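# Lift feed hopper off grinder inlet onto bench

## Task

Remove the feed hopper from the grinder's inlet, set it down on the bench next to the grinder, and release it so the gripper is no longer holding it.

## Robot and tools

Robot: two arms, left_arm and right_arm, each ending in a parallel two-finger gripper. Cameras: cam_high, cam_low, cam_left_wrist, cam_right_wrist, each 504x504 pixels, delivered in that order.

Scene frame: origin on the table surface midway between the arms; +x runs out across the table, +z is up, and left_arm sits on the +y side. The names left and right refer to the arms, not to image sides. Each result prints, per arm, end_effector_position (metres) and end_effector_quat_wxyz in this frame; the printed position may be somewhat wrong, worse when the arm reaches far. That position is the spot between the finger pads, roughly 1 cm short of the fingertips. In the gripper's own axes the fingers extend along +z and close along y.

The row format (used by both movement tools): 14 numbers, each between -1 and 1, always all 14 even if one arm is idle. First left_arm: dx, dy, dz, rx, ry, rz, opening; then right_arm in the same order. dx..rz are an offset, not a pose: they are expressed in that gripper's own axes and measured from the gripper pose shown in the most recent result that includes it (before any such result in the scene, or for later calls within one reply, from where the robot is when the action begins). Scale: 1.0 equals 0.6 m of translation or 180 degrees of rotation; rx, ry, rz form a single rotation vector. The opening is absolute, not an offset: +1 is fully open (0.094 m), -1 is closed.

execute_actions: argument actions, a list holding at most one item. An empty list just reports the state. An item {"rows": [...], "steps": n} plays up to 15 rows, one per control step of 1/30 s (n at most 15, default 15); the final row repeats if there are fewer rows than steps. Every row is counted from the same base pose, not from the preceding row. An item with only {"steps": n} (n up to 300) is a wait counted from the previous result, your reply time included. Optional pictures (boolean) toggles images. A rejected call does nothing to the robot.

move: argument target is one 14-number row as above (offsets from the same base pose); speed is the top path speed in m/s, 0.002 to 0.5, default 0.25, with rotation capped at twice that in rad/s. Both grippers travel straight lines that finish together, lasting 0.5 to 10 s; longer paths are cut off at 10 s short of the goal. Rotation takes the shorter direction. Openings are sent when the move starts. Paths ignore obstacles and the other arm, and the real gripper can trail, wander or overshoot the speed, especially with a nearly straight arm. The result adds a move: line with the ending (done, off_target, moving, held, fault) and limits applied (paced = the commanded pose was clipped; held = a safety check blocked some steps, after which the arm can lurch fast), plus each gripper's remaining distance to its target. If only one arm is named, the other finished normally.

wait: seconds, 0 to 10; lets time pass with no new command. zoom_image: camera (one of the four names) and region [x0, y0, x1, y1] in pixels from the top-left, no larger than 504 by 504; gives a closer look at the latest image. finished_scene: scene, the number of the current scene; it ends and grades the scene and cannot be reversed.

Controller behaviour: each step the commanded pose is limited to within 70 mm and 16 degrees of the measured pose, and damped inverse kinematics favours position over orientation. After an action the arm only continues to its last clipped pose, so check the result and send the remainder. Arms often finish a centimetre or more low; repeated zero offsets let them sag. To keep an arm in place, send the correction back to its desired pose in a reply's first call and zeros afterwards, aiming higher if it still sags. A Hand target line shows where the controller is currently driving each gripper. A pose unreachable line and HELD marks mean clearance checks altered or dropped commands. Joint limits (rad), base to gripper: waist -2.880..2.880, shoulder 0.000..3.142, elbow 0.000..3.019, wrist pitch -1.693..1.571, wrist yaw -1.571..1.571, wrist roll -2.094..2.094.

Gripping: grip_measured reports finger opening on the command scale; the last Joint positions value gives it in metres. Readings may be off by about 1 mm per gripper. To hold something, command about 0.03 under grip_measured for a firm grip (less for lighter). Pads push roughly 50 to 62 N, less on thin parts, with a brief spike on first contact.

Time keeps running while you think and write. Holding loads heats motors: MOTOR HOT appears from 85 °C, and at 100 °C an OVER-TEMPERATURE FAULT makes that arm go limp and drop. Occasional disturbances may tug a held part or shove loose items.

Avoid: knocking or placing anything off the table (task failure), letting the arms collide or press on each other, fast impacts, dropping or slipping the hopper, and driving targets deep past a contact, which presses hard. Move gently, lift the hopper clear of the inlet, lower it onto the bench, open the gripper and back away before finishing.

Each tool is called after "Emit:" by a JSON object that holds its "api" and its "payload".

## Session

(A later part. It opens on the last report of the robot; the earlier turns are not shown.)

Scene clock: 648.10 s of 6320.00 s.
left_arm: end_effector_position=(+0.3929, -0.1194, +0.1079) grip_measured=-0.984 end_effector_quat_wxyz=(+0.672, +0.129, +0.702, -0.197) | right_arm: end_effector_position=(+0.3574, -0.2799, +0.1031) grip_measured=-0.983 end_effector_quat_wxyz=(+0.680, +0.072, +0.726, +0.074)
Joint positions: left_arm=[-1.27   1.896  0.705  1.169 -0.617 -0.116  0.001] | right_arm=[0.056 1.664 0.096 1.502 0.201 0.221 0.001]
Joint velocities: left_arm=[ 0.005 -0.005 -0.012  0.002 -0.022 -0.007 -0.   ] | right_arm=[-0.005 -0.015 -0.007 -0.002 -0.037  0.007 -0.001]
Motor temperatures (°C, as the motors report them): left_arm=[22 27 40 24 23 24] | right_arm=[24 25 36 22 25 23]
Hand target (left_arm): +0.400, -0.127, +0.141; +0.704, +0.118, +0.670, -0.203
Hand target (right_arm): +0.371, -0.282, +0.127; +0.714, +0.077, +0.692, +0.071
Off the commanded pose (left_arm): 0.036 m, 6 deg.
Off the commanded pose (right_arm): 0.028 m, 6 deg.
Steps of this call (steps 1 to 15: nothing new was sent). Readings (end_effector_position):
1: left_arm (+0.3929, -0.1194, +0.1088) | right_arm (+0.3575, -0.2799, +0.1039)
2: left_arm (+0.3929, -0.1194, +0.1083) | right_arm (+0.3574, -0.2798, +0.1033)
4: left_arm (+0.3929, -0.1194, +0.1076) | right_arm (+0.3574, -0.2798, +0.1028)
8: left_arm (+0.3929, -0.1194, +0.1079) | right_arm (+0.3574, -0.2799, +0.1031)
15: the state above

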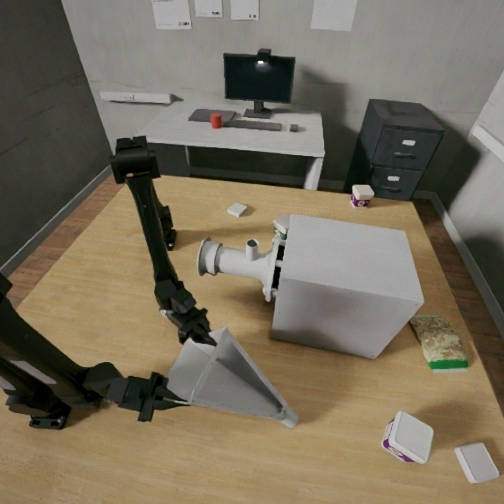

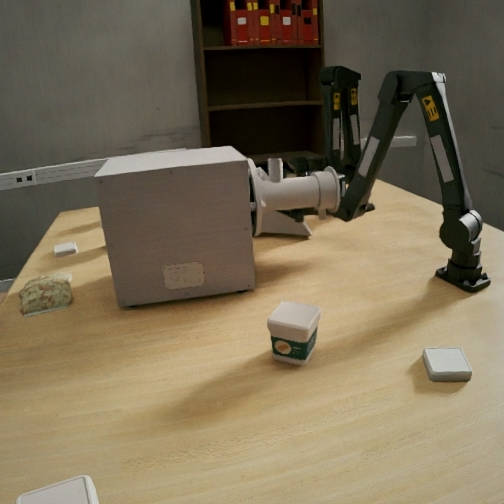

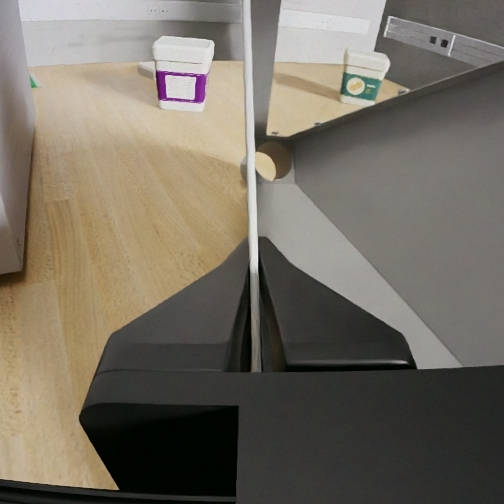

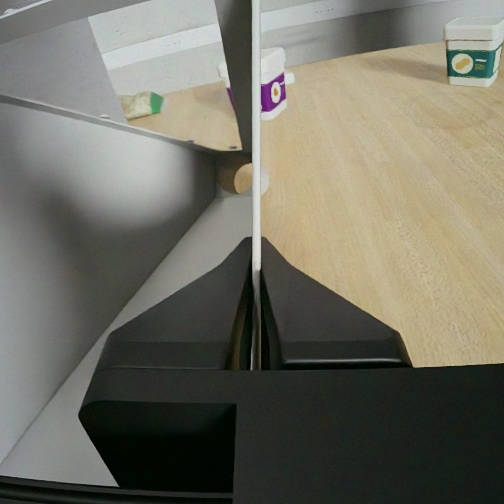

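Emit:
{"api": "execute_actions", "payload": {"actions": [{"rows":[[-0.053,-0.01,0.02,0,-0.025,0,-1, -0.038,0,0.025,0,-0.02,0,-1],[-0.051,-0.01,0.02,0,-0.025,0,-1, -0.036,0,0.025,0,-0.02,0,-1],[-0.049,-0.01,0.02,0,-0.025,0,-1, -0.034,0,0.025,0,-0.02,0,-1],[-0.047,-0.01,0.02,0,-0.025,0,-1, -0.032,0,0.025,0,-0.02,0,-1],[-0.045,-0.01,0.02,0,-0.025,0,-1, -0.03,0,0.025,0,-0.02,0,-1],[-0.043,-0.01,0.02,0,-0.025,0,-1, -0.028,0,0.025,0,-0.02,0,-1],[-0.041,-0.01,0.02,0,-0.025,0,-1, -0.026,0,0.025,0,-0.02,0,-1],[-0.039,-0.01,0.02,0,-0.025,0,-1, -0.024,0,0.025,0,-0.02,0,-1],[-0.037,-0.01,0.02,0,-0.025,0,-1, -0.022,0,0.025,0,-0.02,0,-1],[-0.035,-0.01,0.02,0,-0.025,0,-1, -0.02,0,0.025,0,-0.02,0,-1],[-0.033,-0.01,0.02,0,-0.025,0,-1, -0.018,0,0.025,0,-0.02,0,-1],[-0.031,-0.01,0.02,0,-0.025,0,-1, -0.016,0,0.025,0,-0.02,0,-1],[-0.029,-0.01,0.02,0,-0.025,0,-1, -0.014,0,0.025,0,-0.02,0,-1],[-0.027,-0.01,0.02,0,-0.025,0,-1, -0.012,0,0.025,0,-0.02,0,-1],[-0.025,-0.01,0.02,0,-0.025,0,-1, -0.01,0,0.025,0,-0.02,0,-1]],"steps":15}], "pictures": false}}

Emit:
{"api": "wait", "payload": {"seconds": 0.5}}

Scene clock: 654.13 s of 6320.00 s.
left_arm: end_effector_position=(+0.3934, -0.1183, +0.1054) grip_measured=-0.984 end_effector_quat_wxyz=(+0.674, +0.124, +0.701, -0.199) | right_arm: end_effector_position=(+0.3593, -0.2787, +0.1022) grip_measured=-0.983 end_effector_quat_wxyz=(+0.682, +0.068, +0.724, +0.077)
Joint positions: left_arm=[-1.269  1.908  0.705  1.186 -0.621 -0.122  0.001] | right_arm=[0.053 1.69  0.101 1.531 0.19  0.217 0.001]
Joint velocities: left_arm=[-0.005  0.063 -0.007  0.1   -0.007  0.066  0.   ] | right_arm=[ 0.015  0.044  0.002  0.056  0.051  0.007 -0.001]
Motor temperatures (°C, as the motors report them): left_arm=[22 27 40 24 23 24] | right_arm=[24 25 35 22 25 23]
Hand target (left_arm): +0.401, -0.128, +0.123; +0.698, +0.120, +0.677, -0.201
Hand target (right_arm): +0.372, -0.281, +0.109; +0.696, +0.075, +0.710, +0.072
Off the commanded pose (left_arm): 0.022 m, 4 deg.
Off the commanded pose (right_arm): 0.015 m, 3 deg.
joint sent to its limit (right arm) — the command would take joint 4 (wrist pitch) past its upper limit, so that joint was sent only as far as its limit.
Steps of this call (steps 1 to 90: nothing new was sent; then 2.53 s passed at rest; steps 91 to 105: all 15 steps of this action). Readings (end_effector_position):
91: left_arm (+0.3929, -0.1194, +0.1079) | right_arm (+0.3574, -0.2794, +0.1027)
92: left_arm (+0.3929, -0.1193, +0.1079) | right_arm (+0.3578, -0.2793, +0.1025)
94: left_arm (+0.3931, -0.1192, +0.1077) | right_arm (+0.3583, -0.2794, +0.1026)
98: left_arm (+0.3933, -0.1189, +0.1067) | right_arm (+0.3587, -0.2793, +0.1023)
105: the state above

Scene clock: 654.63 s of 6320.00 s.
left_arm: end_effector_position=(+0.3936, -0.1180, +0.1046) grip_measured=-0.984 end_effector_quat_wxyz=(+0.674, +0.122, +0.700, -0.201) | right_arm: end_effector_position=(+0.3596, -0.2783, +0.1025) grip_measured=-0.983 end_effector_quat_wxyz=(+0.683, +0.066, +0.723, +0.075)
Joint positions: left_arm=[-1.269  1.913  0.705  1.195 -0.622 -0.125  0.001] | right_arm=[0.054 1.693 0.103 1.535 0.192 0.211 0.001]
Joint velocities: left_arm=[ 0.005  0.005  0.002 -0.012 -0.051  0.051 -0.   ] | right_arm=[-0.005 -0.015 -0.007 -0.017 -0.051 -0.037  0.   ]
Motor temperatures (°C, as the motors report them): left_arm=[22 27 40 24 23 24] | right_arm=[24 25 35 22 25 23]
Hand target (left_arm): +0.401, -0.128, +0.123; +0.698, +0.120, +0.677, -0.201
Hand target (right_arm): +0.372, -0.281, +0.109; +0.696, +0.075, +0.710, +0.072
Off the commanded pose (left_arm): 0.023 m, 4 deg.
Off the commanded pose (right_arm): 0.014 m, 3 deg.
Steps of this call (steps 1 to 15: nothing new was sent). Readings (end_effector_position):
1: left_arm (+0.3936, -0.1181, +0.1049) | right_arm (+0.3594, -0.2786, +0.1023)
2: left_arm (+0.3936, -0.1180, +0.1046) | right_arm (+0.3595, -0.2785, +0.1024)
4: left_arm (+0.3936, -0.1180, +0.1045) | right_arm (+0.3596, -0.2783, +0.1025)
8: left_arm (+0.3936, -0.1180, +0.1046) | right_arm (+0.3596, -0.2783, +0.1025)
15: the state above

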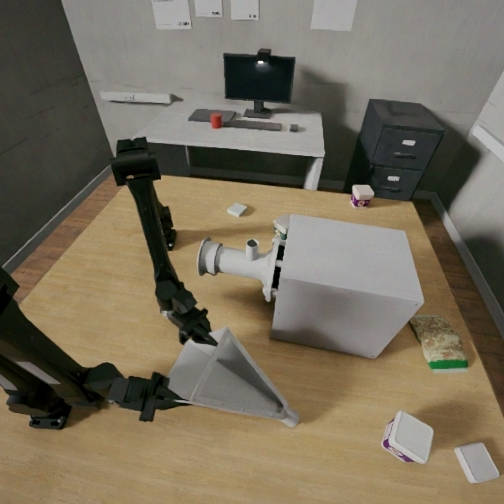

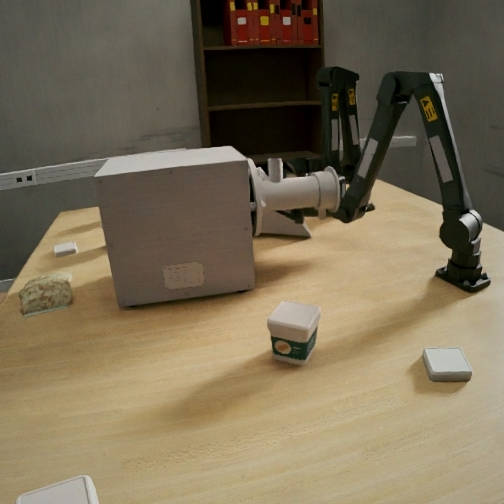

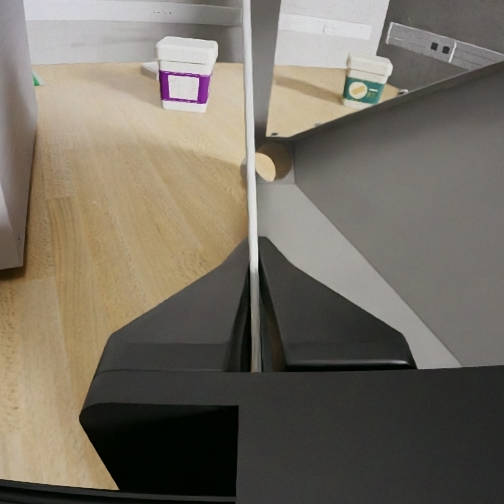

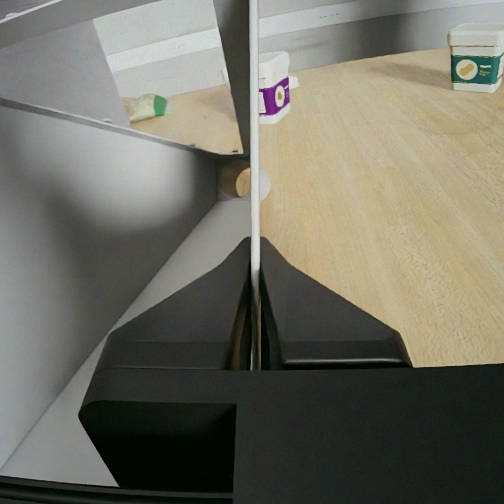

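Touched down. Unload, then open.

Emit:
{"api": "execute_actions", "payload": {"actions": [{"rows":[[-0.02,-0.005,0.01,0,-0.015,0,-1, -0.008,0,0.015,0,-0.01,0,-1],[-0.016,-0.005,0.01,0,-0.015,0,-1, -0.006,0,0.012,0,-0.01,0,-1],[-0.012,-0.003,0.005,0,-0.01,0,-1, -0.004,0,0.01,0,-0.005,0,-1],[-0.008,0,0.005,0,-0.005,0,-1, -0.002,0,0.005,0,0,0,-1],[-0.005,0,0,0,0,0,-1, 0,0,0,0,0,0,-1]],"steps":15}], "pictures": false}}

Emit:
{"api": "execute_actions", "payload": {"actions": [{"rows":[[-0.01,0,0,0,0,0,-0.2, -0.01,0,0,0,0,0,-0.2]],"steps":15}]}}

Scene clock: 658.70 s of 6320.00 s.
left_arm: end_effector_position=(+0.3936, -0.1175, +0.1036) grip_measured=-0.984 end_effector_quat_wxyz=(+0.672, +0.115, +0.702, -0.206) | right_arm: end_effector_position=(+0.3595, -0.2778, +0.1024) grip_measured=-0.983 end_effector_quat_wxyz=(+0.683, +0.063, +0.724, +0.074)
Joint positions: left_arm=[-1.269  1.913  0.704  1.193 -0.623 -0.144  0.001] | right_arm=[0.054 1.693 0.102 1.535 0.188 0.206 0.001]
Joint velocities: left_arm=[-0.005 -0.005 -0.007  0.002 -0.007  0.081  0.   ] | right_arm=[-0.005 -0.015  0.017 -0.012 -0.007 -0.066 -0.002]
Motor temperatures (°C, as the motors report them): left_arm=[22 27 40 24 23 24] | right_arm=[24 25 35 22 25 22]
Hand target (left_arm): +0.394, -0.118, +0.107; +0.674, +0.122, +0.700, -0.201
Hand target (right_arm): +0.360, -0.278, +0.103; +0.684, +0.066, +0.723, +0.075
Off the commanded pose (left_arm): 0.004 m, 1 deg.
Off the commanded pose (right_arm): 0.001 m, 0 deg.
Steps of this call (steps 1 to 90: nothing new was sent; then 0.57 s passed at rest; steps 91 to 105: all 15 steps of this action). Readings (end_effector_position):
91: left_arm (+0.3937, -0.1179, +0.1046) | right_arm (+0.3596, -0.2781, +0.1025)
92: left_arm (+0.3937, -0.1179, +0.1044) | right_arm (+0.3596, -0.2780, +0.1025)
94: left_arm (+0.3937, -0.1177, +0.1042) | right_arm (+0.3596, -0.2778, +0.1025)
98: left_arm (+0.3936, -0.1175, +0.1036) | right_arm (+0.3595, -0.2778, +0.1024)
105: the state above

Scene clock: 659.20 s of 6320.00 s.
left_arm: end_effector_position=(+0.3935, -0.1173, +0.1035) grip_measured=-0.202 end_effector_quat_wxyz=(+0.672, +0.116, +0.702, -0.206) | right_arm: end_effector_position=(+0.3599, -0.2774, +0.1067) grip_measured=-0.202 end_effector_quat_wxyz=(+0.684, +0.063, +0.723, +0.075)
Joint positions: left_arm=[-1.269  1.913  0.704  1.193 -0.623 -0.144  0.037] | right_arm=[0.054 1.656 0.102 1.499 0.186 0.206 0.037]
Joint velocities: left_arm=[-0.005 -0.005 -0.007 -0.022 -0.022 -0.037 -0.   ] | right_arm=[-0.015 -0.005 -0.002  0.002 -0.007  0.007 -0.   ]
Motor temperatures (°C, as the motors report them): left_arm=[22 27 40 24 23 24] | right_arm=[24 25 35 22 25 22]
Hand target (left_arm): +0.394, -0.117, +0.110; +0.672, +0.115, +0.702, -0.206
Hand target (right_arm): +0.360, -0.279, +0.108; +0.683, +0.063, +0.724, +0.075
Off the commanded pose (left_arm): 0.006 m, 0 deg.
Off the commanded pose (right_arm): 0.002 m, 0 deg.
Steps of this call (steps 1 to 15: all 15 steps of this action). Readings (end_effector_position):
1: left_arm (+0.3935, -0.1174, +0.1034) | right_arm (+0.3595, -0.2777, +0.1022)
2: left_arm (+0.3935, -0.1173, +0.1035) | right_arm (+0.3595, -0.2775, +0.1018)
4: left_arm (+0.3935, -0.1173, +0.1035) | right_arm (+0.3597, -0.2774, +0.1038)
8: left_arm (+0.3935, -0.1173, +0.1035) | right_arm (+0.3600, -0.2773, +0.1075)
15: the state above

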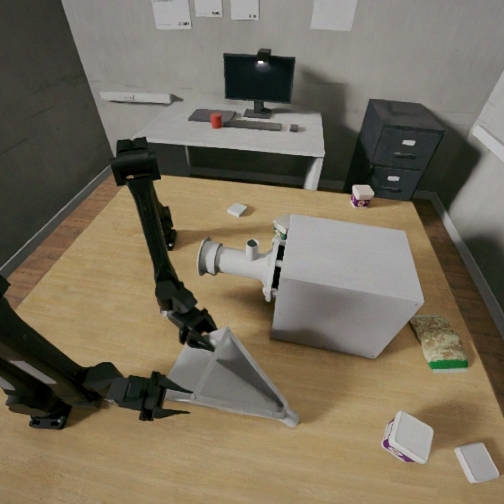

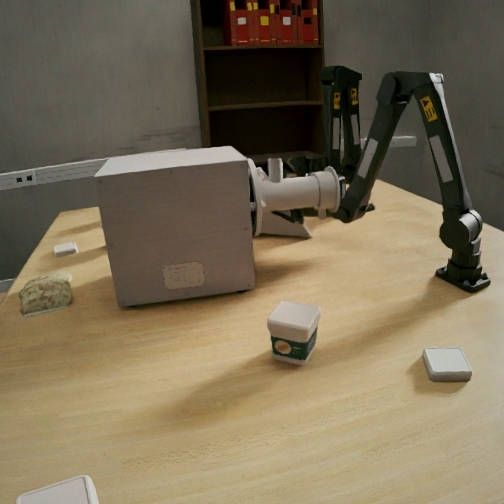

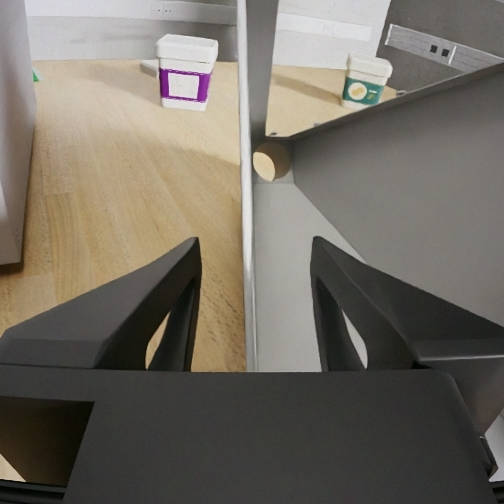

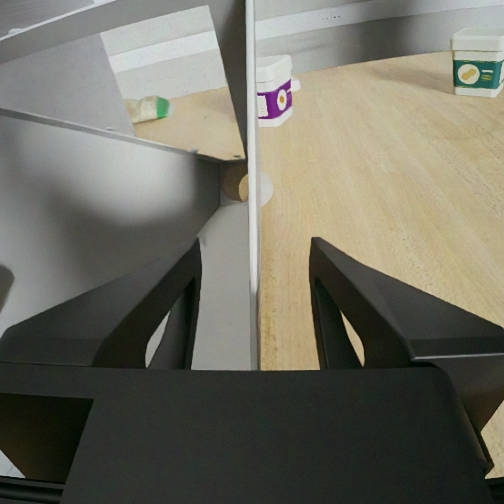

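Retreat up and back in the wall plane.

Emit:
{"api": "move", "payload": {"target": [-0.1,0,-0.1,0,0,0,-0.2, -0.13,0,-0.07,0,0,0,-0.2], "speed": 0.08}}

Scene clock: 663.57 s of 6320.00 s.
left_arm: end_effector_position=(+0.3505, -0.0815, +0.1632) grip_measured=-0.202 end_effector_quat_wxyz=(+0.675, +0.110, +0.700, -0.206) | right_arm: end_effector_position=(+0.3186, -0.2917, +0.1776) grip_measured=-0.202 end_effector_quat_wxyz=(+0.684, +0.062, +0.723, +0.078)
Joint positions: left_arm=[-1.329  1.651  0.564  1.08  -0.691 -0.144  0.037] | right_arm=[0.015 0.777 0.05  0.674 0.143 0.206 0.037]
Joint velocities: left_arm=[ 0.005 -0.005  0.007 -0.012 -0.022 -0.037 -0.   ] | right_arm=[ 0.005  0.005  0.012 -0.027  0.066  0.037 -0.   ]
Motor temperatures (°C, as the motors report them): left_arm=[22 27 39 24 23 23] | right_arm=[24 25 34 22 25 22]
Hand target (left_arm): +0.345, -0.083, +0.164; +0.672, +0.115, +0.702, -0.206
Hand target (right_arm): +0.322, -0.293, +0.181; +0.684, +0.063, +0.723, +0.076
Off the commanded pose (left_arm): 0.007 m, 1 deg.
Off the commanded pose (right_arm): 0.009 m, 0 deg.
move: done

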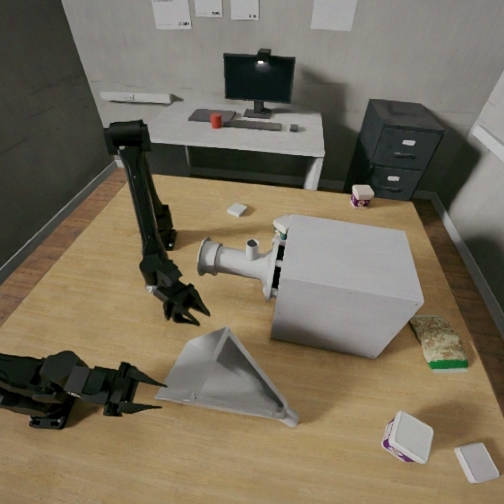

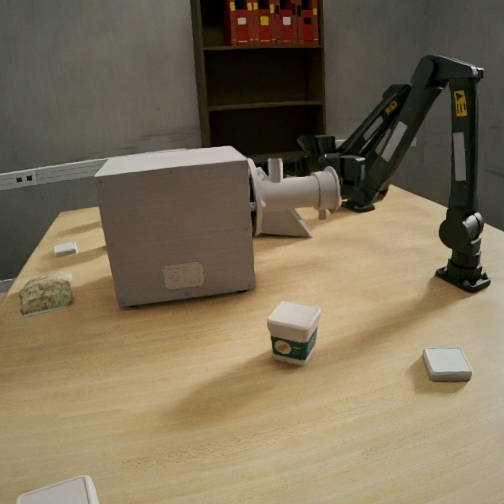

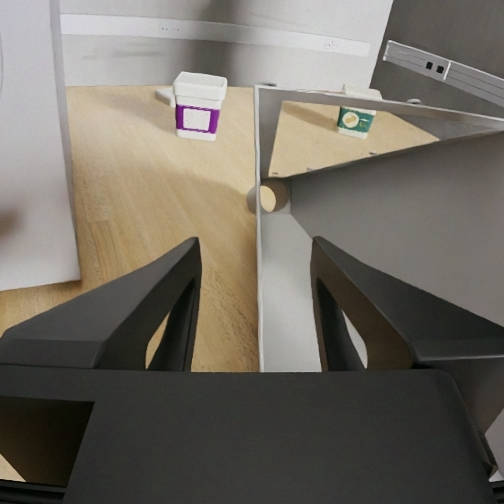

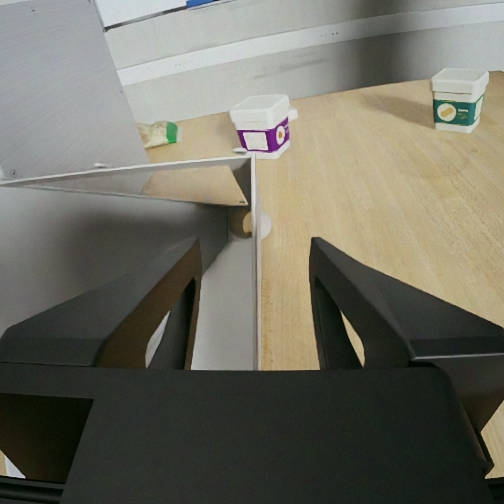

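Emit:
{"api": "finished_scene", "payload": {"scene": 1}}

The scene is finished: the task was done.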